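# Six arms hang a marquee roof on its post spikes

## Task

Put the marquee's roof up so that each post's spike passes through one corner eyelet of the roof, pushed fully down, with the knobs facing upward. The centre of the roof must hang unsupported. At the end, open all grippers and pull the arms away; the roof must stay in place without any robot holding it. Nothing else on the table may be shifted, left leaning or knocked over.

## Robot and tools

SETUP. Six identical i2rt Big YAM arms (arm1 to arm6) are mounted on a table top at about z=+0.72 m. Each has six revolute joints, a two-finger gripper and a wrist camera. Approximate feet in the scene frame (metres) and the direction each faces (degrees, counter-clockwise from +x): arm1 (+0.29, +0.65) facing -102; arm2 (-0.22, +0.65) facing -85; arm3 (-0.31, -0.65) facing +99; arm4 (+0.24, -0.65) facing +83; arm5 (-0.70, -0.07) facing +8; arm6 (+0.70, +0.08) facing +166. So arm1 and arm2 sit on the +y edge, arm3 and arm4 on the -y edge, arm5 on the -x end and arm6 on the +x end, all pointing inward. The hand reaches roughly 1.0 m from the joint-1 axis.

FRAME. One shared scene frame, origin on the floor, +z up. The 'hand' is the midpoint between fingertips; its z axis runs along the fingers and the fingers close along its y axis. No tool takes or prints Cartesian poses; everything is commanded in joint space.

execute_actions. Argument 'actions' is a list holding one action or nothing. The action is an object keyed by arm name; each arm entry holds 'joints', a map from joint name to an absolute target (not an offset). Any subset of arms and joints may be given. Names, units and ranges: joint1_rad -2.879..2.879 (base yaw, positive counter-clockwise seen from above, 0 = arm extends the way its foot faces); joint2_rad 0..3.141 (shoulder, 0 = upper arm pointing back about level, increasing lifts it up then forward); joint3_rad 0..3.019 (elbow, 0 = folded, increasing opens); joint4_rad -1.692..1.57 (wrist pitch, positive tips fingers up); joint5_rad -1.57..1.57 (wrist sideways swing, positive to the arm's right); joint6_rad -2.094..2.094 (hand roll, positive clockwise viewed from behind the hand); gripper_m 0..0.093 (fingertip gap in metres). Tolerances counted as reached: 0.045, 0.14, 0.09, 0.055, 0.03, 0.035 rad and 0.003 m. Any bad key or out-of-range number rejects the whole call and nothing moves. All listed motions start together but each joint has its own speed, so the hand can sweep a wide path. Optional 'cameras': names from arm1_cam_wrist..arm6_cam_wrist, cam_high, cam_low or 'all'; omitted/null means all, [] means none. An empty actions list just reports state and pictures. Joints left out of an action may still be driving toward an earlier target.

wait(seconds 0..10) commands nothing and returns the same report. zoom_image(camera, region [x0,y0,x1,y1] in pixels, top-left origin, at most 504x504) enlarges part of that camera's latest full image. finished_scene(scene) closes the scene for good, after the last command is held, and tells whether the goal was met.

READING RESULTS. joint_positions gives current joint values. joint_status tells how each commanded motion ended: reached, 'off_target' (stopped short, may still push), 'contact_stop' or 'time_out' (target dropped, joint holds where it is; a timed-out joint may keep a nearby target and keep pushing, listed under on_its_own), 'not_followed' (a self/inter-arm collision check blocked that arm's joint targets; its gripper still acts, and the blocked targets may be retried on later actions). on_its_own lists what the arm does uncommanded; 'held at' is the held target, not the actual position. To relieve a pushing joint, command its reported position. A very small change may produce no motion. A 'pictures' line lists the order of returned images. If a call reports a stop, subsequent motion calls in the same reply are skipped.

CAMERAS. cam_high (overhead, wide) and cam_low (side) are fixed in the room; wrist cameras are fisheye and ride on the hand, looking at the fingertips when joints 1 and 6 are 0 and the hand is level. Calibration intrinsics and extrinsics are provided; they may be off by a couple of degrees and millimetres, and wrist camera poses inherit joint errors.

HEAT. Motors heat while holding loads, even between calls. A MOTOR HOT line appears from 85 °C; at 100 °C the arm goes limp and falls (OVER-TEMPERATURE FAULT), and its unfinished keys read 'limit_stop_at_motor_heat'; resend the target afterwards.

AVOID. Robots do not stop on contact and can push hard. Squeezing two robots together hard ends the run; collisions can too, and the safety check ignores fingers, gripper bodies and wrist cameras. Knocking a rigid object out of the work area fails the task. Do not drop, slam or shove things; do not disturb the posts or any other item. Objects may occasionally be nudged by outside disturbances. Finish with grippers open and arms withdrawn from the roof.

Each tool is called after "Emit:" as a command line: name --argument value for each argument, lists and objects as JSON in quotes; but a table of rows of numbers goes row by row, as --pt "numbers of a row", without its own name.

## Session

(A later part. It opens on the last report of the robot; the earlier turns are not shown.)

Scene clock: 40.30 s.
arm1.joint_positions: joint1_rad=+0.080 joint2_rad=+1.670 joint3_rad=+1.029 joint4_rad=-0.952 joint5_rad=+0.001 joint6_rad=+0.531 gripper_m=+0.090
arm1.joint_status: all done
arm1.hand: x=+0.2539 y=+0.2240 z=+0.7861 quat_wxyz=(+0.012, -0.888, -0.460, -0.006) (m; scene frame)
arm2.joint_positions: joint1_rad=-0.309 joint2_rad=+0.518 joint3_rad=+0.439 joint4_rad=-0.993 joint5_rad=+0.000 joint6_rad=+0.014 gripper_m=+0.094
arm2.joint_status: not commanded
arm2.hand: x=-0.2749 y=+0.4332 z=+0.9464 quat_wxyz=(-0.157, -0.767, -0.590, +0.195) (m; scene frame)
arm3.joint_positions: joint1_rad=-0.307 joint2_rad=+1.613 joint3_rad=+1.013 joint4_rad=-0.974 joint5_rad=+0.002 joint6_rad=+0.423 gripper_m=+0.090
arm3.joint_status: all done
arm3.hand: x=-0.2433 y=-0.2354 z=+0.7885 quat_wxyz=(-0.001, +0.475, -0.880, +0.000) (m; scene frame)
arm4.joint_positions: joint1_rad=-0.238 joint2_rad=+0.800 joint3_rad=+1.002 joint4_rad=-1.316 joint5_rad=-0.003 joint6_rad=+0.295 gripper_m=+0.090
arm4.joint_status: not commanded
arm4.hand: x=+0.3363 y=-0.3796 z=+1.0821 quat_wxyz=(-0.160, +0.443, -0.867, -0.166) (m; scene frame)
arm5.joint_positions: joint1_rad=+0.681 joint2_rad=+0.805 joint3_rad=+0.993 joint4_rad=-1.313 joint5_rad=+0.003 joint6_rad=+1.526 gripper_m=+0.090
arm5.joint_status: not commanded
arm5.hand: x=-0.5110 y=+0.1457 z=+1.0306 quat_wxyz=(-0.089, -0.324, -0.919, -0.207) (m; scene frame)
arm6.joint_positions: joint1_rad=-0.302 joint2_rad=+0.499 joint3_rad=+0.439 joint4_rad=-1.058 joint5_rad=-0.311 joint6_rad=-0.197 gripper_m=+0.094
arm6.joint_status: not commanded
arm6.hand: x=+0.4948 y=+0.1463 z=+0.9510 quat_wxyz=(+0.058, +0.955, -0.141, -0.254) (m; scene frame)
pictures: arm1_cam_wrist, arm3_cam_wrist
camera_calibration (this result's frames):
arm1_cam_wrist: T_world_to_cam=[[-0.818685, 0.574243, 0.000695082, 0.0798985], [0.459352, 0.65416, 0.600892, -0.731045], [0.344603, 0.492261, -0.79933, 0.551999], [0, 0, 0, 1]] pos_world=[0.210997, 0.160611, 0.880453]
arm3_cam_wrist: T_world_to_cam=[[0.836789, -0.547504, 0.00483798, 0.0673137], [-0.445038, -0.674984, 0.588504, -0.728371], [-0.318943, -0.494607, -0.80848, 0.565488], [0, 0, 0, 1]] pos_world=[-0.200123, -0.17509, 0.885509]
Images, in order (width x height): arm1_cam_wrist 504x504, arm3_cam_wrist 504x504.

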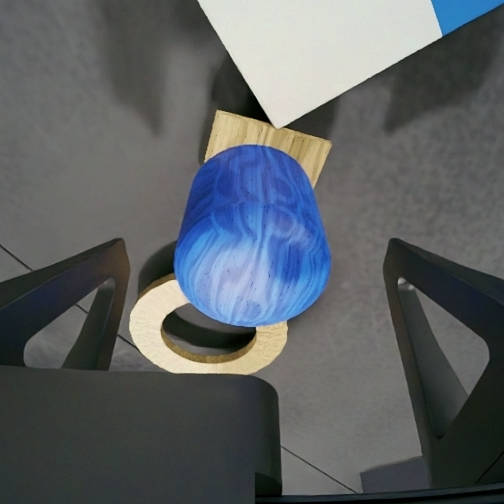

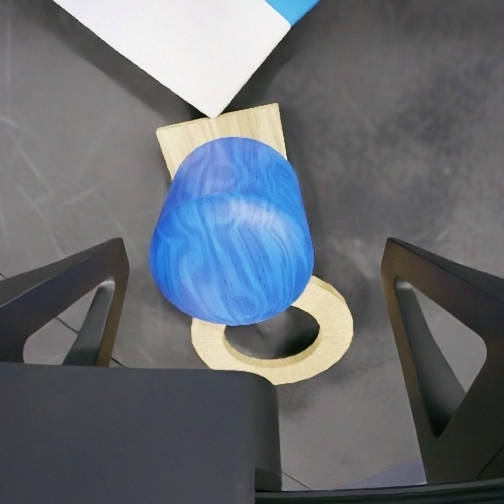

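Emit:
execute_actions --actions '[{"arm1":{"joints":{"joint2_rad":1.69,"joint3_rad":1.0,"joint4_rad":-0.88,"joint6_rad":0.75}},"arm3":{"joints":{"joint1_rad":-0.28,"joint2_rad":1.63,"joint3_rad":0.96,"joint4_rad":-0.9,"joint6_rad":0.2}}}]' --cameras '[]'

Emit:
execute_actions --actions '[{"arm1":{"joints":{"gripper_m":0}},"arm3":{"joints":{"gripper_m":0}}}]' --cameras '["arm1_cam_wrist","arm3_cam_wrist"]'

Scene clock: 43.27 s.
arm1.joint_positions: joint1_rad=+0.080 joint2_rad=+1.676 joint3_rad=+1.003 joint4_rad=-0.893 joint5_rad=+0.001 joint6_rad=+0.739 gripper_m=+0.090
arm1.joint_status: all done
arm1.hand: x=+0.2538 y=+0.2225 z=+0.7759 quat_wxyz=(+0.000, -0.931, -0.366, +0.001) (m; scene frame)
arm2.joint_positions: joint1_rad=-0.309 joint2_rad=+0.518 joint3_rad=+0.439 joint4_rad=-0.993 joint5_rad=+0.000 joint6_rad=+0.014 gripper_m=+0.094
arm2.joint_status: not commanded
arm2.hand: x=-0.2749 y=+0.4332 z=+0.9464 quat_wxyz=(-0.157, -0.767, -0.590, +0.195) (m; scene frame)
arm3.joint_positions: joint1_rad=-0.288 joint2_rad=+1.614 joint3_rad=+0.970 joint4_rad=-0.913 joint5_rad=+0.002 joint6_rad=+0.217 gripper_m=+0.090
arm3.joint_status: all done
arm3.hand: x=-0.2520 y=-0.2395 z=+0.7746 quat_wxyz=(-0.006, +0.571, -0.821, -0.006) (m; scene frame)
arm4.joint_positions: joint1_rad=-0.238 joint2_rad=+0.800 joint3_rad=+1.002 joint4_rad=-1.316 joint5_rad=-0.003 joint6_rad=+0.295 gripper_m=+0.090
arm4.joint_status: not commanded
arm4.hand: x=+0.3363 y=-0.3796 z=+1.0821 quat_wxyz=(-0.160, +0.443, -0.867, -0.166) (m; scene frame)
arm5.joint_positions: joint1_rad=+0.681 joint2_rad=+0.805 joint3_rad=+0.993 joint4_rad=-1.313 joint5_rad=+0.003 joint6_rad=+1.526 gripper_m=+0.090
arm5.joint_status: not commanded
arm5.hand: x=-0.5110 y=+0.1457 z=+1.0306 quat_wxyz=(-0.089, -0.324, -0.919, -0.207) (m; scene frame)
arm6.joint_positions: joint1_rad=-0.302 joint2_rad=+0.499 joint3_rad=+0.439 joint4_rad=-1.058 joint5_rad=-0.311 joint6_rad=-0.197 gripper_m=+0.094
arm6.joint_status: not commanded
arm6.hand: x=+0.4948 y=+0.1463 z=+0.9510 quat_wxyz=(+0.058, +0.955, -0.141, -0.254) (m; scene frame)
pictures: none
No camera images: the call's "cameras" was empty. Leave "cameras" out to get every camera's image.

Scene clock: 43.97 s.
arm1.joint_positions: joint1_rad=+0.080 joint2_rad=+1.676 joint3_rad=+1.003 joint4_rad=-0.892 joint5_rad=+0.001 joint6_rad=+0.740 gripper_m=+0.049
arm1.joint_status: gripper_m off_target (ended at +0.049, target +0.000)
arm1.hand: x=+0.2538 y=+0.2223 z=+0.7759 quat_wxyz=(+0.000, -0.931, -0.366, +0.001) (m; scene frame)
arm2.joint_positions: joint1_rad=-0.309 joint2_rad=+0.518 joint3_rad=+0.439 joint4_rad=-0.993 joint5_rad=+0.000 joint6_rad=+0.014 gripper_m=+0.094
arm2.joint_status: not commanded
arm2.hand: x=-0.2749 y=+0.4332 z=+0.9464 quat_wxyz=(-0.157, -0.767, -0.590, +0.195) (m; scene frame)
arm3.joint_positions: joint1_rad=-0.288 joint2_rad=+1.614 joint3_rad=+0.970 joint4_rad=-0.913 joint5_rad=+0.002 joint6_rad=+0.217 gripper_m=+0.047
arm3.joint_status: gripper_m off_target (ended at +0.047, target +0.000)
arm3.hand: x=-0.2520 y=-0.2393 z=+0.7746 quat_wxyz=(-0.006, +0.571, -0.821, -0.006) (m; scene frame)
arm4.joint_positions: joint1_rad=-0.238 joint2_rad=+0.800 joint3_rad=+1.002 joint4_rad=-1.316 joint5_rad=-0.003 joint6_rad=+0.295 gripper_m=+0.090
arm4.joint_status: not commanded
arm4.hand: x=+0.3363 y=-0.3796 z=+1.0821 quat_wxyz=(-0.160, +0.443, -0.867, -0.166) (m; scene frame)
arm5.joint_positions: joint1_rad=+0.681 joint2_rad=+0.805 joint3_rad=+0.993 joint4_rad=-1.313 joint5_rad=+0.003 joint6_rad=+1.526 gripper_m=+0.090
arm5.joint_status: not commanded
arm5.hand: x=-0.5110 y=+0.1457 z=+1.0306 quat_wxyz=(-0.089, -0.324, -0.919, -0.207) (m; scene frame)
arm6.joint_positions: joint1_rad=-0.302 joint2_rad=+0.499 joint3_rad=+0.439 joint4_rad=-1.058 joint5_rad=-0.311 joint6_rad=-0.197 gripper_m=+0.094
arm6.joint_status: not commanded
arm6.hand: x=+0.4948 y=+0.1463 z=+0.9510 quat_wxyz=(+0.058, +0.955, -0.141, -0.254) (m; scene frame)
pictures: arm1_cam_wrist, arm3_cam_wrist
camera_calibration (this result's frames):
arm1_cam_wrist: T_world_to_cam=[[-0.682032, 0.731184, -0.0142031, 0.0227572], [0.589641, 0.561285, 0.58076, -0.720489], [0.432615, 0.387723, -0.813951, 0.556945], [0, 0, 0, 1]] pos_world=[0.199408, 0.17182, 0.87208]
arm3_cam_wrist: T_world_to_cam=[[0.937993, -0.346652, 0.00126885, 0.148867], [-0.284153, -0.766772, 0.575602, -0.698182], [-0.198561, -0.540271, -0.817729, 0.576133], [0, 0, 0, 1]] pos_world=[-0.223629, -0.172473, 0.872807]
Images, in order (width x height): arm1_cam_wrist 504x504, arm3_cam_wrist 504x504.

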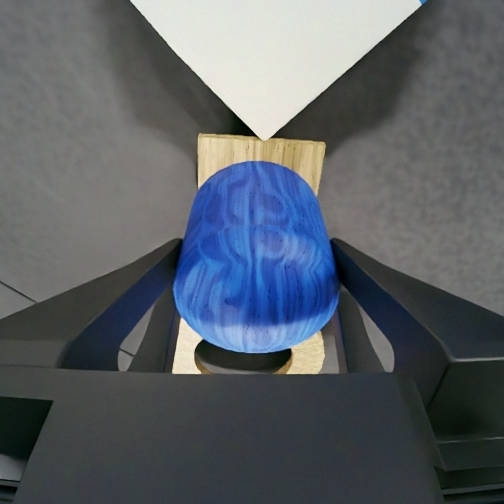

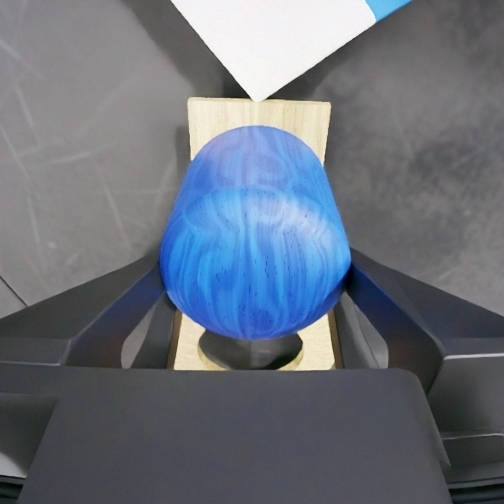

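Emit:
execute_actions --actions '[{"arm1":{"joints":{"joint2_rad":1.4,"joint3_rad":1.68,"joint4_rad":-1.68}},"arm3":{"joints":{"joint2_rad":1.4,"joint3_rad":1.68,"joint4_rad":-1.68}}}]' --cameras '[]'

Emit:
execute_actions --actions '[{"arm1":{"joints":{"joint1_rad":0.35,"joint2_rad":1.25,"joint3_rad":1.5}},"arm3":{"joints":{"joint1_rad":-0.06,"joint2_rad":1.23,"joint3_rad":1.52,"joint6_rad":0.9}}}]' --cameras '["cam_high","cam_low"]'

Scene clock: 46.17 s.
arm1.joint_positions: joint1_rad=+0.080 joint2_rad=+1.398 joint3_rad=+1.626 joint4_rad=-1.669 joint5_rad=+0.001 joint6_rad=+0.741 gripper_m=+0.049
arm1.joint_status: all done
arm1.hand: x=+0.2541 y=+0.2225 z=+1.1180 quat_wxyz=(-0.056, -0.929, -0.364, +0.029) (m; scene frame)
arm2.joint_positions: joint1_rad=-0.309 joint2_rad=+0.518 joint3_rad=+0.439 joint4_rad=-0.993 joint5_rad=+0.000 joint6_rad=+0.014 gripper_m=+0.094
arm2.joint_status: not commanded
arm2.hand: x=-0.2749 y=+0.4332 z=+0.9464 quat_wxyz=(-0.157, -0.767, -0.590, +0.195) (m; scene frame)
arm3.joint_positions: joint1_rad=-0.288 joint2_rad=+1.391 joint3_rad=+1.623 joint4_rad=-1.668 joint5_rad=+0.002 joint6_rad=+0.216 gripper_m=+0.047
arm3.joint_status: all done
arm3.hand: x=-0.2503 y=-0.2299 z=+1.1035 quat_wxyz=(-0.047, +0.570, -0.819, -0.051) (m; scene frame)
arm4.joint_positions: joint1_rad=-0.238 joint2_rad=+0.800 joint3_rad=+1.002 joint4_rad=-1.316 joint5_rad=-0.003 joint6_rad=+0.295 gripper_m=+0.090
arm4.joint_status: not commanded
arm4.hand: x=+0.3363 y=-0.3796 z=+1.0821 quat_wxyz=(-0.160, +0.443, -0.867, -0.166) (m; scene frame)
arm5.joint_positions: joint1_rad=+0.681 joint2_rad=+0.805 joint3_rad=+0.993 joint4_rad=-1.313 joint5_rad=+0.003 joint6_rad=+1.526 gripper_m=+0.090
arm5.joint_status: not commanded
arm5.hand: x=-0.5110 y=+0.1457 z=+1.0306 quat_wxyz=(-0.089, -0.324, -0.919, -0.207) (m; scene frame)
arm6.joint_positions: joint1_rad=-0.302 joint2_rad=+0.499 joint3_rad=+0.439 joint4_rad=-1.058 joint5_rad=-0.311 joint6_rad=-0.197 gripper_m=+0.094
arm6.joint_status: not commanded
arm6.hand: x=+0.4948 y=+0.1463 z=+0.9510 quat_wxyz=(+0.058, +0.955, -0.141, -0.254) (m; scene frame)
pictures: none
No camera images: the call's "cameras" was empty. Leave "cameras" out to get every camera's image.

Scene clock: 47.80 s.
arm1.joint_positions: joint1_rad=+0.341 joint2_rad=+1.256 joint3_rad=+1.495 joint4_rad=-1.674 joint5_rad=+0.011 joint6_rad=+0.756 gripper_m=+0.049
arm1.joint_status: all done
arm1.hand: x=+0.3541 y=+0.2803 z=+1.1186 quat_wxyz=(-0.061, -0.877, -0.475, +0.025) (m; scene frame)
arm2.joint_positions: joint1_rad=-0.309 joint2_rad=+0.518 joint3_rad=+0.439 joint4_rad=-0.993 joint5_rad=+0.000 joint6_rad=+0.014 gripper_m=+0.094
arm2.joint_status: not commanded
arm2.hand: x=-0.2749 y=+0.4332 z=+0.9464 quat_wxyz=(-0.157, -0.767, -0.590, +0.195) (m; scene frame)
arm3.joint_positions: joint1_rad=-0.058 joint2_rad=+1.228 joint3_rad=+1.529 joint4_rad=-1.672 joint5_rad=+0.003 joint6_rad=+0.882 gripper_m=+0.047
arm3.joint_status: all done
arm3.hand: x=-0.3429 y=-0.2808 z=+1.1259 quat_wxyz=(-0.031, +0.378, -0.920, -0.097) (m; scene frame)
arm4.joint_positions: joint1_rad=-0.238 joint2_rad=+0.800 joint3_rad=+1.002 joint4_rad=-1.316 joint5_rad=-0.003 joint6_rad=+0.295 gripper_m=+0.090
arm4.joint_status: not commanded
arm4.hand: x=+0.3363 y=-0.3796 z=+1.0821 quat_wxyz=(-0.160, +0.443, -0.867, -0.166) (m; scene frame)
arm5.joint_positions: joint1_rad=+0.681 joint2_rad=+0.805 joint3_rad=+0.993 joint4_rad=-1.313 joint5_rad=+0.003 joint6_rad=+1.526 gripper_m=+0.090
arm5.joint_status: not commanded
arm5.hand: x=-0.5110 y=+0.1457 z=+1.0306 quat_wxyz=(-0.089, -0.324, -0.919, -0.207) (m; scene frame)
arm6.joint_positions: joint1_rad=-0.302 joint2_rad=+0.499 joint3_rad=+0.439 joint4_rad=-1.058 joint5_rad=-0.311 joint6_rad=-0.197 gripper_m=+0.094
arm6.joint_status: not commanded
arm6.hand: x=+0.4948 y=+0.1463 z=+0.9510 quat_wxyz=(+0.058, +0.955, -0.141, -0.254) (m; scene frame)
pictures: cam_high, cam_low
Images, in order (width x height): cam_high 896x504, cam_low 896x504.

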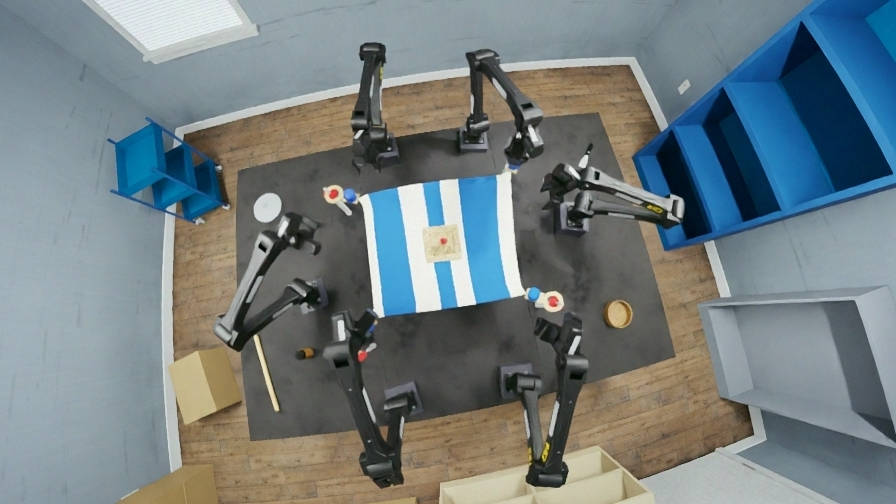

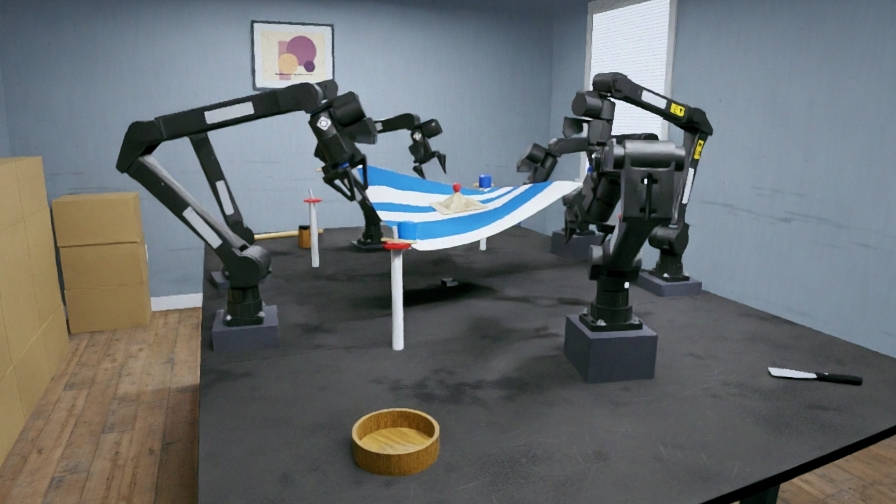

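Emit:
execute_actions --actions '[{"arm1":{"joints":{"joint3_rad":1.39}},"arm3":{"joints":{"joint3_rad":1.40}},"arm6":{"joints":{"joint1_rad":-0.54,"joint3_rad":0.8,"joint4_rad":-1.0,"joint5_rad":0,"joint6_rad":0}},"arm5":{"joints":{"joint1_rad":-0.92,"joint2_rad":0.52,"joint3_rad":0.8,"joint4_rad":-1.0,"joint6_rad":0}}}]' --cameras '["arm5_cam_wrist","arm6_cam_wrist"]'

Scene clock: 50.63 s.
arm1.joint_positions: joint1_rad=+0.341 joint2_rad=+1.256 joint3_rad=+1.379 joint4_rad=-1.674 joint5_rad=+0.011 joint6_rad=+0.756 gripper_m=+0.049
arm1.joint_status: all done
arm1.hand: x=+0.3504 y=+0.3007 z=+1.0728 quat_wxyz=(-0.006, -0.879, -0.476, +0.007) (m; scene frame)
arm2.joint_positions: joint1_rad=-0.309 joint2_rad=+0.518 joint3_rad=+0.439 joint4_rad=-0.993 joint5_rad=+0.000 joint6_rad=+0.014 gripper_m=+0.094
arm2.joint_status: not commanded
arm2.hand: x=-0.2749 y=+0.4332 z=+0.9464 quat_wxyz=(-0.157, -0.767, -0.590, +0.195) (m; scene frame)
arm3.joint_positions: joint1_rad=-0.058 joint2_rad=+1.237 joint3_rad=+1.405 joint4_rad=-1.672 joint5_rad=+0.003 joint6_rad=+0.883 gripper_m=+0.047
arm3.joint_status: all done
arm3.hand: x=-0.3414 y=-0.2978 z=+1.0732 quat_wxyz=(-0.012, +0.380, -0.924, -0.034) (m; scene frame)
arm4.joint_positions: joint1_rad=-0.238 joint2_rad=+0.800 joint3_rad=+1.002 joint4_rad=-1.316 joint5_rad=-0.003 joint6_rad=+0.295 gripper_m=+0.090
arm4.joint_status: not commanded
arm4.hand: x=+0.3363 y=-0.3796 z=+1.0821 quat_wxyz=(-0.160, +0.443, -0.867, -0.166) (m; scene frame)
arm5.joint_positions: joint1_rad=-0.913 joint2_rad=+0.514 joint3_rad=+0.800 joint4_rad=-1.014 joint5_rad=+0.000 joint6_rad=+0.008 gripper_m=+0.090
arm5.joint_status: all done
arm5.hand: x=-0.5015 y=-0.2579 z=+1.0504 quat_wxyz=(-0.386, -0.337, -0.846, +0.145) (m; scene frame)
arm6.joint_positions: joint1_rad=-0.538 joint2_rad=+0.499 joint3_rad=+0.764 joint4_rad=-1.008 joint5_rad=-0.005 joint6_rad=-0.011 gripper_m=+0.094
arm6.joint_status: all done
arm6.hand: x=+0.5052 y=+0.2746 z=+1.1208 quat_wxyz=(-0.158, +0.849, -0.349, -0.364) (m; scene frame)
pictures: arm5_cam_wrist, arm6_cam_wrist
camera_calibration (this result's frames):
arm5_cam_wrist: T_world_to_cam=[[-0.677052, -0.735925, -0.00384228, -0.523053], [-0.716748, 0.660575, -0.223413, 0.0501889], [0.166953, -0.148508, -0.974716, 1.19507], [0, 0, 0, 1]] pos_world=[-0.517683, -0.240603, 1.17406]
arm6_cam_wrist: T_world_to_cam=[[0.704092, 0.710039, 0.00999425, -0.563069], [0.698078, -0.689514, -0.193019, 0.0570902], [-0.13016, 0.14288, -0.981144, 1.2517], [0, 0, 0, 1]] pos_world=[0.51952, 0.260322, 1.24475]
Images, in order (width x height): arm5_cam_wrist 504x504, arm6_cam_wrist 504x504.

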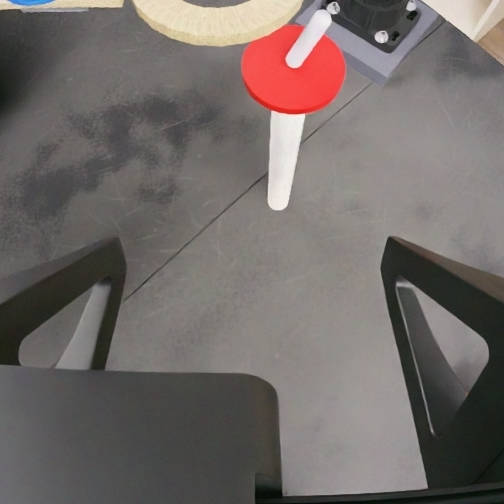

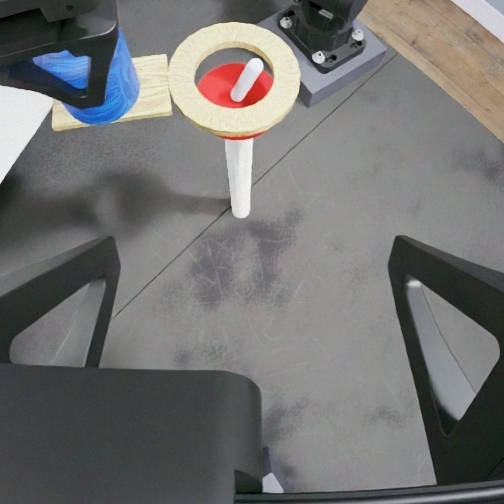

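Emit:
execute_actions --actions '[{"arm1":{"joints":{"joint3_rad":1.27,"joint4_rad":-1.6}},"arm3":{"joints":{"joint1_rad":0.03,"joint2_rad":1.15,"joint3_rad":1.33}}}]' --cameras '["arm5_cam_wrist","arm6_cam_wrist"]'

Scene clock: 51.90 s.
arm1.joint_positions: joint1_rad=+0.338 joint2_rad=+1.253 joint3_rad=+1.276 joint4_rad=-1.606 joint5_rad=+0.012 joint6_rad=+0.758 gripper_m=+0.049
arm1.joint_status: all done
arm1.hand: x=+0.3480 y=+0.3070 z=+1.0348 quat_wxyz=(+0.009, -0.880, -0.474, +0.003) (m; scene frame)
arm2.joint_positions: joint1_rad=-0.309 joint2_rad=+0.518 joint3_rad=+0.439 joint4_rad=-0.993 joint5_rad=+0.000 joint6_rad=+0.014 gripper_m=+0.094
arm2.joint_status: not commanded
arm2.hand: x=-0.2749 y=+0.4332 z=+0.9464 quat_wxyz=(-0.157, -0.767, -0.590, +0.195) (m; scene frame)
arm3.joint_positions: joint1_rad=+0.018 joint2_rad=+1.158 joint3_rad=+1.339 joint4_rad=-1.672 joint5_rad=+0.010 joint6_rad=+0.884 gripper_m=+0.047
arm3.joint_status: all done
arm3.hand: x=-0.3624 y=-0.3281 z=+1.0720 quat_wxyz=(-0.016, +0.414, -0.909, -0.039) (m; scene frame)
arm4.joint_positions: joint1_rad=-0.238 joint2_rad=+0.800 joint3_rad=+1.002 joint4_rad=-1.316 joint5_rad=-0.003 joint6_rad=+0.295 gripper_m=+0.090
arm4.joint_status: not commanded
arm4.hand: x=+0.3363 y=-0.3796 z=+1.0821 quat_wxyz=(-0.160, +0.443, -0.867, -0.166) (m; scene frame)
arm5.joint_positions: joint1_rad=-0.913 joint2_rad=+0.514 joint3_rad=+0.800 joint4_rad=-1.014 joint5_rad=+0.000 joint6_rad=+0.008 gripper_m=+0.090
arm5.joint_status: not commanded
arm5.hand: x=-0.5015 y=-0.2579 z=+1.0504 quat_wxyz=(-0.386, -0.337, -0.846, +0.145) (m; scene frame)
arm6.joint_positions: joint1_rad=-0.538 joint2_rad=+0.499 joint3_rad=+0.764 joint4_rad=-1.008 joint5_rad=-0.005 joint6_rad=-0.011 gripper_m=+0.094
arm6.joint_status: not commanded
arm6.hand: x=+0.5052 y=+0.2746 z=+1.1208 quat_wxyz=(-0.158, +0.849, -0.349, -0.364) (m; scene frame)
pictures: arm5_cam_wrist, arm6_cam_wrist
camera_calibration (this result's frames):
arm5_cam_wrist: T_world_to_cam=[[-0.676868, -0.736096, -0.00355559, -0.523305], [-0.716957, 0.660347, -0.223415, 0.050027], [0.166803, -0.148673, -0.974717, 1.19496], [0, 0, 0, 1]] pos_world=[-0.517663, -0.240581, 1.17406]
arm6_cam_wrist: T_world_to_cam=[[0.704092, 0.710039, 0.00999425, -0.563069], [0.698078, -0.689514, -0.193019, 0.0570902], [-0.13016, 0.14288, -0.981144, 1.2517], [0, 0, 0, 1]] pos_world=[0.51952, 0.260322, 1.24475]
Images, in order (width x height): arm5_cam_wrist 504x504, arm6_cam_wrist 504x504.

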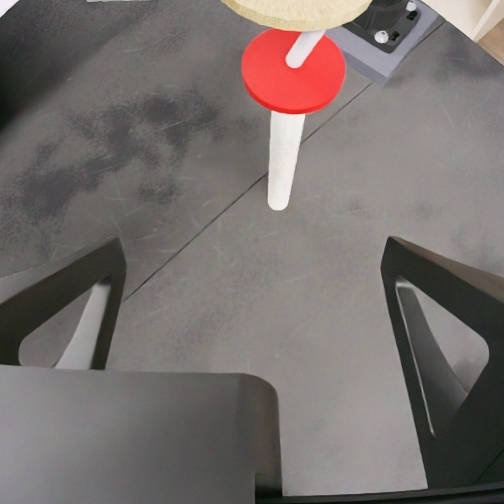

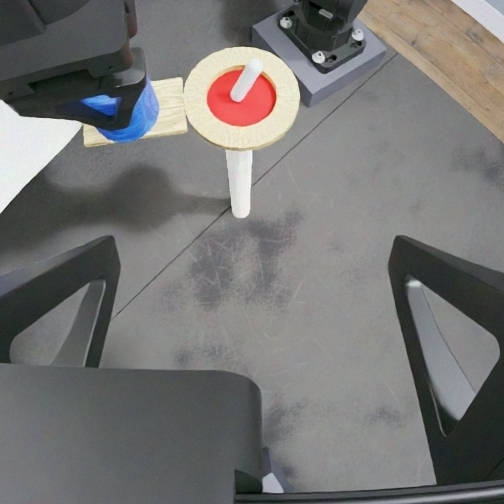

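Emit:
execute_actions --actions '[{"arm3":{"joints":{"joint1_rad":0.07,"joint2_rad":1.19,"joint3_rad":1.35}},"arm5":{"joints":{"joint4_rad":-0.75}}}]' --cameras '["arm5_cam_wrist"]'

Scene clock: 53.97 s.
arm1.joint_positions: joint1_rad=+0.338 joint2_rad=+1.253 joint3_rad=+1.276 joint4_rad=-1.606 joint5_rad=+0.012 joint6_rad=+0.758 gripper_m=+0.049
arm1.joint_status: not commanded
arm1.hand: x=+0.3480 y=+0.3070 z=+1.0348 quat_wxyz=(+0.009, -0.880, -0.474, +0.003) (m; scene frame)
arm2.joint_positions: joint1_rad=-0.309 joint2_rad=+0.518 joint3_rad=+0.439 joint4_rad=-0.993 joint5_rad=+0.000 joint6_rad=+0.014 gripper_m=+0.094
arm2.joint_status: not commanded
arm2.hand: x=-0.2749 y=+0.4332 z=+0.9464 quat_wxyz=(-0.157, -0.767, -0.590, +0.195) (m; scene frame)
arm3.joint_positions: joint1_rad=+0.045 joint2_rad=+1.197 joint3_rad=+1.339 joint4_rad=-1.672 joint5_rad=+0.012 joint6_rad=+0.889 gripper_m=+0.047
arm3.joint_status: all done
arm3.hand: x=-0.3720 y=-0.3222 z=+1.0601 quat_wxyz=(-0.011, +0.424, -0.905, -0.021) (m; scene frame)
arm4.joint_positions: joint1_rad=-0.238 joint2_rad=+0.800 joint3_rad=+1.002 joint4_rad=-1.316 joint5_rad=-0.003 joint6_rad=+0.295 gripper_m=+0.090
arm4.joint_status: not commanded
arm4.hand: x=+0.3363 y=-0.3796 z=+1.0821 quat_wxyz=(-0.160, +0.443, -0.867, -0.166) (m; scene frame)
arm5.joint_positions: joint1_rad=-0.913 joint2_rad=+0.514 joint3_rad=+0.800 joint4_rad=-0.767 joint5_rad=+0.000 joint6_rad=+0.008 gripper_m=+0.090
arm5.joint_status: all done
arm5.hand: x=-0.4768 y=-0.2814 z=+1.1004 quat_wxyz=(-0.488, -0.316, -0.793, +0.185) (m; scene frame)
arm6.joint_positions: joint1_rad=-0.538 joint2_rad=+0.499 joint3_rad=+0.764 joint4_rad=-1.008 joint5_rad=-0.005 joint6_rad=-0.011 gripper_m=+0.094
arm6.joint_status: not commanded
arm6.hand: x=+0.5052 y=+0.2746 z=+1.1208 quat_wxyz=(-0.158, +0.849, -0.349, -0.364) (m; scene frame)
pictures: arm5_cam_wrist
camera_calibration (this result's frames):
arm5_cam_wrist: T_world_to_cam=[[-0.677895, -0.735152, -0.00324313, -0.524213], [-0.653733, 0.604823, -0.454776, 0.363522], [0.336291, -0.30617, -0.8906, 1.18004], [0, 0, 0, 1]] pos_world=[-0.514553, -0.243949, 1.21457]
Images, in order (width x height): arm5_cam_wrist 504x504.

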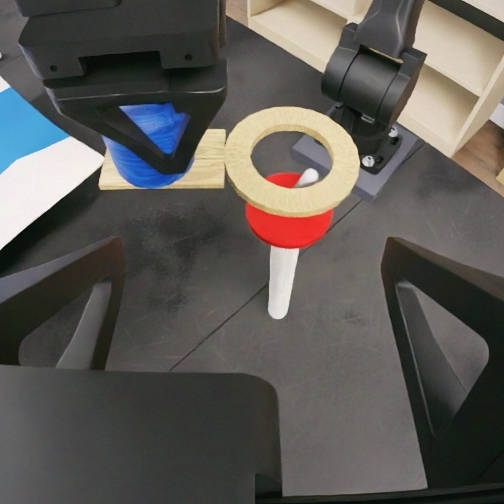

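Tip visible inside; lower.

Emit:
execute_actions --actions '[{"arm3":{"joints":{"joint3_rad":1.25,"joint4_rad":-1.62}}}]' --cameras '["arm5_cam_wrist"]'

Scene clock: 54.90 s.
arm1.joint_positions: joint1_rad=+0.338 joint2_rad=+1.253 joint3_rad=+1.276 joint4_rad=-1.606 joint5_rad=+0.012 joint6_rad=+0.758 gripper_m=+0.049
arm1.joint_status: not commanded
arm1.hand: x=+0.3480 y=+0.3070 z=+1.0348 quat_wxyz=(+0.009, -0.880, -0.474, +0.003) (m; scene frame)
arm2.joint_positions: joint1_rad=-0.309 joint2_rad=+0.518 joint3_rad=+0.439 joint4_rad=-0.993 joint5_rad=+0.000 joint6_rad=+0.014 gripper_m=+0.094
arm2.joint_status: not commanded
arm2.hand: x=-0.2749 y=+0.4332 z=+0.9464 quat_wxyz=(-0.157, -0.767, -0.590, +0.195) (m; scene frame)
arm3.joint_positions: joint1_rad=+0.045 joint2_rad=+1.196 joint3_rad=+1.258 joint4_rad=-1.619 joint5_rad=+0.012 joint6_rad=+0.890 gripper_m=+0.047
arm3.joint_status: all done
arm3.hand: x=-0.3712 y=-0.3259 z=+1.0295 quat_wxyz=(-0.008, +0.424, -0.906, -0.007) (m; scene frame)
arm4.joint_positions: joint1_rad=-0.238 joint2_rad=+0.800 joint3_rad=+1.002 joint4_rad=-1.316 joint5_rad=-0.003 joint6_rad=+0.295 gripper_m=+0.090
arm4.joint_status: not commanded
arm4.hand: x=+0.3363 y=-0.3796 z=+1.0821 quat_wxyz=(-0.160, +0.443, -0.867, -0.166) (m; scene frame)
arm5.joint_positions: joint1_rad=-0.913 joint2_rad=+0.514 joint3_rad=+0.800 joint4_rad=-0.767 joint5_rad=+0.000 joint6_rad=+0.008 gripper_m=+0.090
arm5.joint_status: not commanded
arm5.hand: x=-0.4768 y=-0.2814 z=+1.1004 quat_wxyz=(-0.488, -0.316, -0.793, +0.185) (m; scene frame)
arm6.joint_positions: joint1_rad=-0.538 joint2_rad=+0.499 joint3_rad=+0.764 joint4_rad=-1.008 joint5_rad=-0.005 joint6_rad=-0.011 gripper_m=+0.094
arm6.joint_status: not commanded
arm6.hand: x=+0.5052 y=+0.2746 z=+1.1208 quat_wxyz=(-0.158, +0.849, -0.349, -0.364) (m; scene frame)
pictures: arm5_cam_wrist
camera_calibration (this result's frames):
arm5_cam_wrist: T_world_to_cam=[[-0.677895, -0.735152, -0.00324313, -0.524213], [-0.653733, 0.604823, -0.454776, 0.363522], [0.336291, -0.30617, -0.8906, 1.18004], [0, 0, 0, 1]] pos_world=[-0.514553, -0.243949, 1.21457]
Images, in order (width x height): arm5_cam_wrist 504x504.

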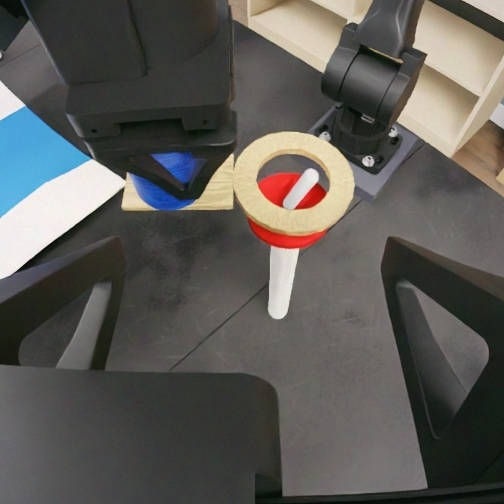

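Emit:
execute_actions --actions '[{"arm3":{"joints":{"joint3_rad":1.2,"gripper_m":0.09}},"arm1":{"joints":{"joint3_rad":1.22,"gripper_m":0.09}}}]' --cameras '[]'

Emit:
execute_actions --actions '[{"arm3":{"joints":{"joint2_rad":1.05,"joint3_rad":1.45,"joint4_rad":-1.68}},"arm1":{"joints":{"joint2_rad":1.1,"joint3_rad":1.5,"joint4_rad":-1.68}}}]' --cameras '["cam_high","cam_low","arm5_cam_wrist","arm6_cam_wrist"]'

Scene clock: 55.83 s.
arm1.joint_positions: joint1_rad=+0.343 joint2_rad=+1.248 joint3_rad=+1.218 joint4_rad=-1.597 joint5_rad=+0.003 joint6_rad=+0.760 gripper_m=+0.090
arm1.joint_status: all done
arm1.hand: x=+0.3488 y=+0.3201 z=+1.0146 quat_wxyz=(+0.029, -0.879, -0.475, -0.008) (m; scene frame)
arm2.joint_positions: joint1_rad=-0.309 joint2_rad=+0.518 joint3_rad=+0.439 joint4_rad=-0.993 joint5_rad=+0.000 joint6_rad=+0.014 gripper_m=+0.094
arm2.joint_status: not commanded
arm2.hand: x=-0.2749 y=+0.4332 z=+0.9464 quat_wxyz=(-0.157, -0.767, -0.590, +0.195) (m; scene frame)
arm3.joint_positions: joint1_rad=+0.061 joint2_rad=+1.196 joint3_rad=+1.211 joint4_rad=-1.617 joint5_rad=+0.004 joint6_rad=+0.890 gripper_m=+0.090
arm3.joint_status: all done
arm3.hand: x=-0.3759 y=-0.3373 z=+1.0117 quat_wxyz=(+0.001, +0.431, -0.902, +0.013) (m; scene frame)
arm4.joint_positions: joint1_rad=-0.238 joint2_rad=+0.800 joint3_rad=+1.002 joint4_rad=-1.316 joint5_rad=-0.003 joint6_rad=+0.295 gripper_m=+0.090
arm4.joint_status: not commanded
arm4.hand: x=+0.3363 y=-0.3796 z=+1.0821 quat_wxyz=(-0.160, +0.443, -0.867, -0.166) (m; scene frame)
arm5.joint_positions: joint1_rad=-0.913 joint2_rad=+0.514 joint3_rad=+0.800 joint4_rad=-0.767 joint5_rad=+0.000 joint6_rad=+0.008 gripper_m=+0.090
arm5.joint_status: not commanded
arm5.hand: x=-0.4768 y=-0.2814 z=+1.1004 quat_wxyz=(-0.488, -0.316, -0.793, +0.185) (m; scene frame)
arm6.joint_positions: joint1_rad=-0.538 joint2_rad=+0.499 joint3_rad=+0.764 joint4_rad=-1.008 joint5_rad=-0.005 joint6_rad=-0.011 gripper_m=+0.094
arm6.joint_status: not commanded
arm6.hand: x=+0.5052 y=+0.2746 z=+1.1208 quat_wxyz=(-0.158, +0.849, -0.349, -0.364) (m; scene frame)
pictures: none
No camera images: the call's "cameras" was empty. Leave "cameras" out to get every camera's image.

Scene clock: 57.07 s.
arm1.joint_positions: joint1_rad=+0.343 joint2_rad=+1.093 joint3_rad=+1.476 joint4_rad=-1.670 joint5_rad=+0.003 joint6_rad=+0.760 gripper_m=+0.090
arm1.joint_status: all done
arm1.hand: x=+0.3485 y=+0.3221 z=+1.1649 quat_wxyz=(-0.132, -0.871, -0.470, +0.044) (m; scene frame)
arm2.joint_positions: joint1_rad=-0.309 joint2_rad=+0.518 joint3_rad=+0.439 joint4_rad=-0.993 joint5_rad=+0.000 joint6_rad=+0.014 gripper_m=+0.094
arm2.joint_status: not commanded
arm2.hand: x=-0.2749 y=+0.4332 z=+0.9464 quat_wxyz=(-0.157, -0.767, -0.590, +0.195) (m; scene frame)
arm3.joint_positions: joint1_rad=+0.061 joint2_rad=+1.045 joint3_rad=+1.426 joint4_rad=-1.668 joint5_rad=+0.004 joint6_rad=+0.890 gripper_m=+0.090
arm3.joint_status: all done
arm3.hand: x=-0.3744 y=-0.3445 z=+1.1420 quat_wxyz=(-0.035, +0.426, -0.893, -0.139) (m; scene frame)
arm4.joint_positions: joint1_rad=-0.238 joint2_rad=+0.800 joint3_rad=+1.002 joint4_rad=-1.316 joint5_rad=-0.003 joint6_rad=+0.295 gripper_m=+0.090
arm4.joint_status: not commanded
arm4.hand: x=+0.3363 y=-0.3796 z=+1.0821 quat_wxyz=(-0.160, +0.443, -0.867, -0.166) (m; scene frame)
arm5.joint_positions: joint1_rad=-0.913 joint2_rad=+0.514 joint3_rad=+0.800 joint4_rad=-0.767 joint5_rad=+0.000 joint6_rad=+0.008 gripper_m=+0.090
arm5.joint_status: not commanded
arm5.hand: x=-0.4768 y=-0.2814 z=+1.1004 quat_wxyz=(-0.488, -0.316, -0.793, +0.185) (m; scene frame)
arm6.joint_positions: joint1_rad=-0.538 joint2_rad=+0.499 joint3_rad=+0.764 joint4_rad=-1.008 joint5_rad=-0.005 joint6_rad=-0.011 gripper_m=+0.094
arm6.joint_status: not commanded
arm6.hand: x=+0.5052 y=+0.2746 z=+1.1208 quat_wxyz=(-0.158, +0.849, -0.349, -0.364) (m; scene frame)
pictures: arm5_cam_wrist, arm6_cam_wrist, cam_high, cam_low
camera_calibration (this result's frames):
arm5_cam_wrist: T_world_to_cam=[[-0.677895, -0.735152, -0.00324313, -0.524213], [-0.653733, 0.604823, -0.454776, 0.363522], [0.336291, -0.30617, -0.8906, 1.18004], [0, 0, 0, 1]] pos_world=[-0.514553, -0.243949, 1.21457]
arm6_cam_wrist: T_world_to_cam=[[0.704092, 0.710039, 0.00999425, -0.563069], [0.698078, -0.689514, -0.193019, 0.0570902], [-0.13016, 0.14288, -0.981144, 1.2517], [0, 0, 0, 1]] pos_world=[0.51952, 0.260322, 1.24475]
Images, in order (width x height): arm5_cam_wrist 504x504, arm6_cam_wrist 504x504, cam_high 896x504, cam_low 896x504.

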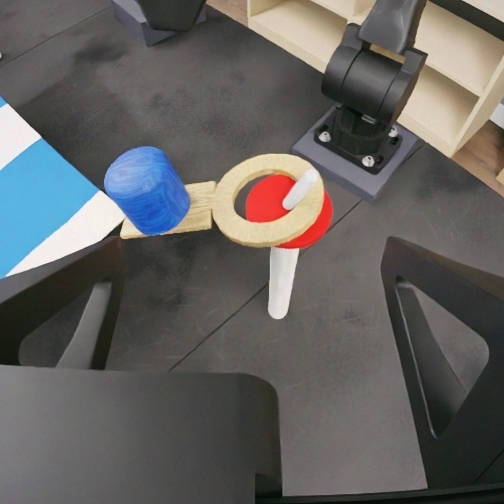

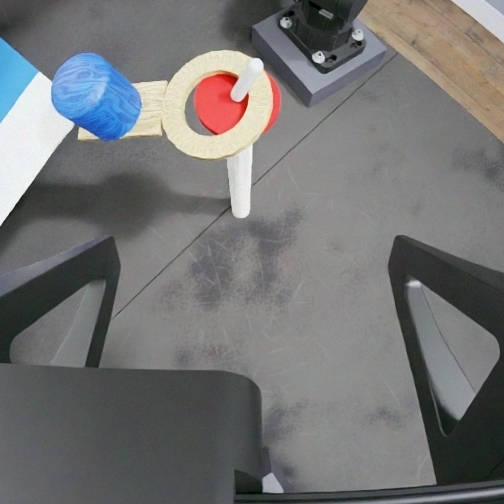

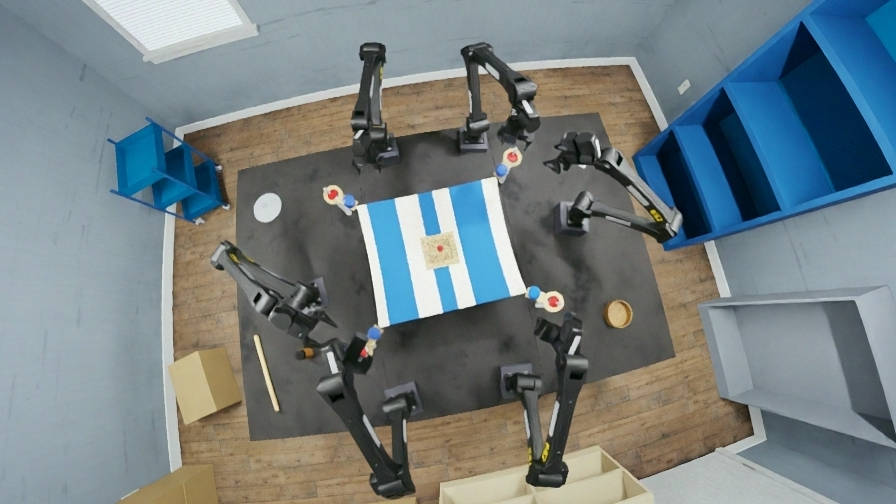

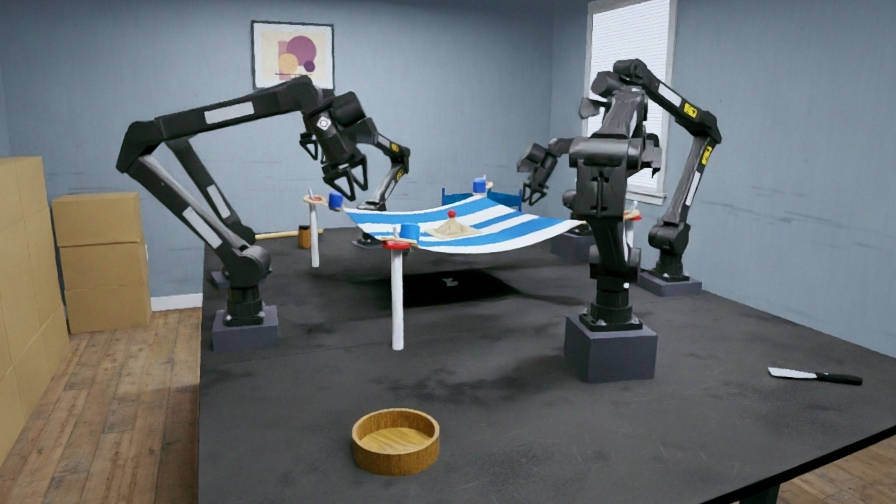

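Emit:
finished_scene --scene 1

The scene is finished: the task was done.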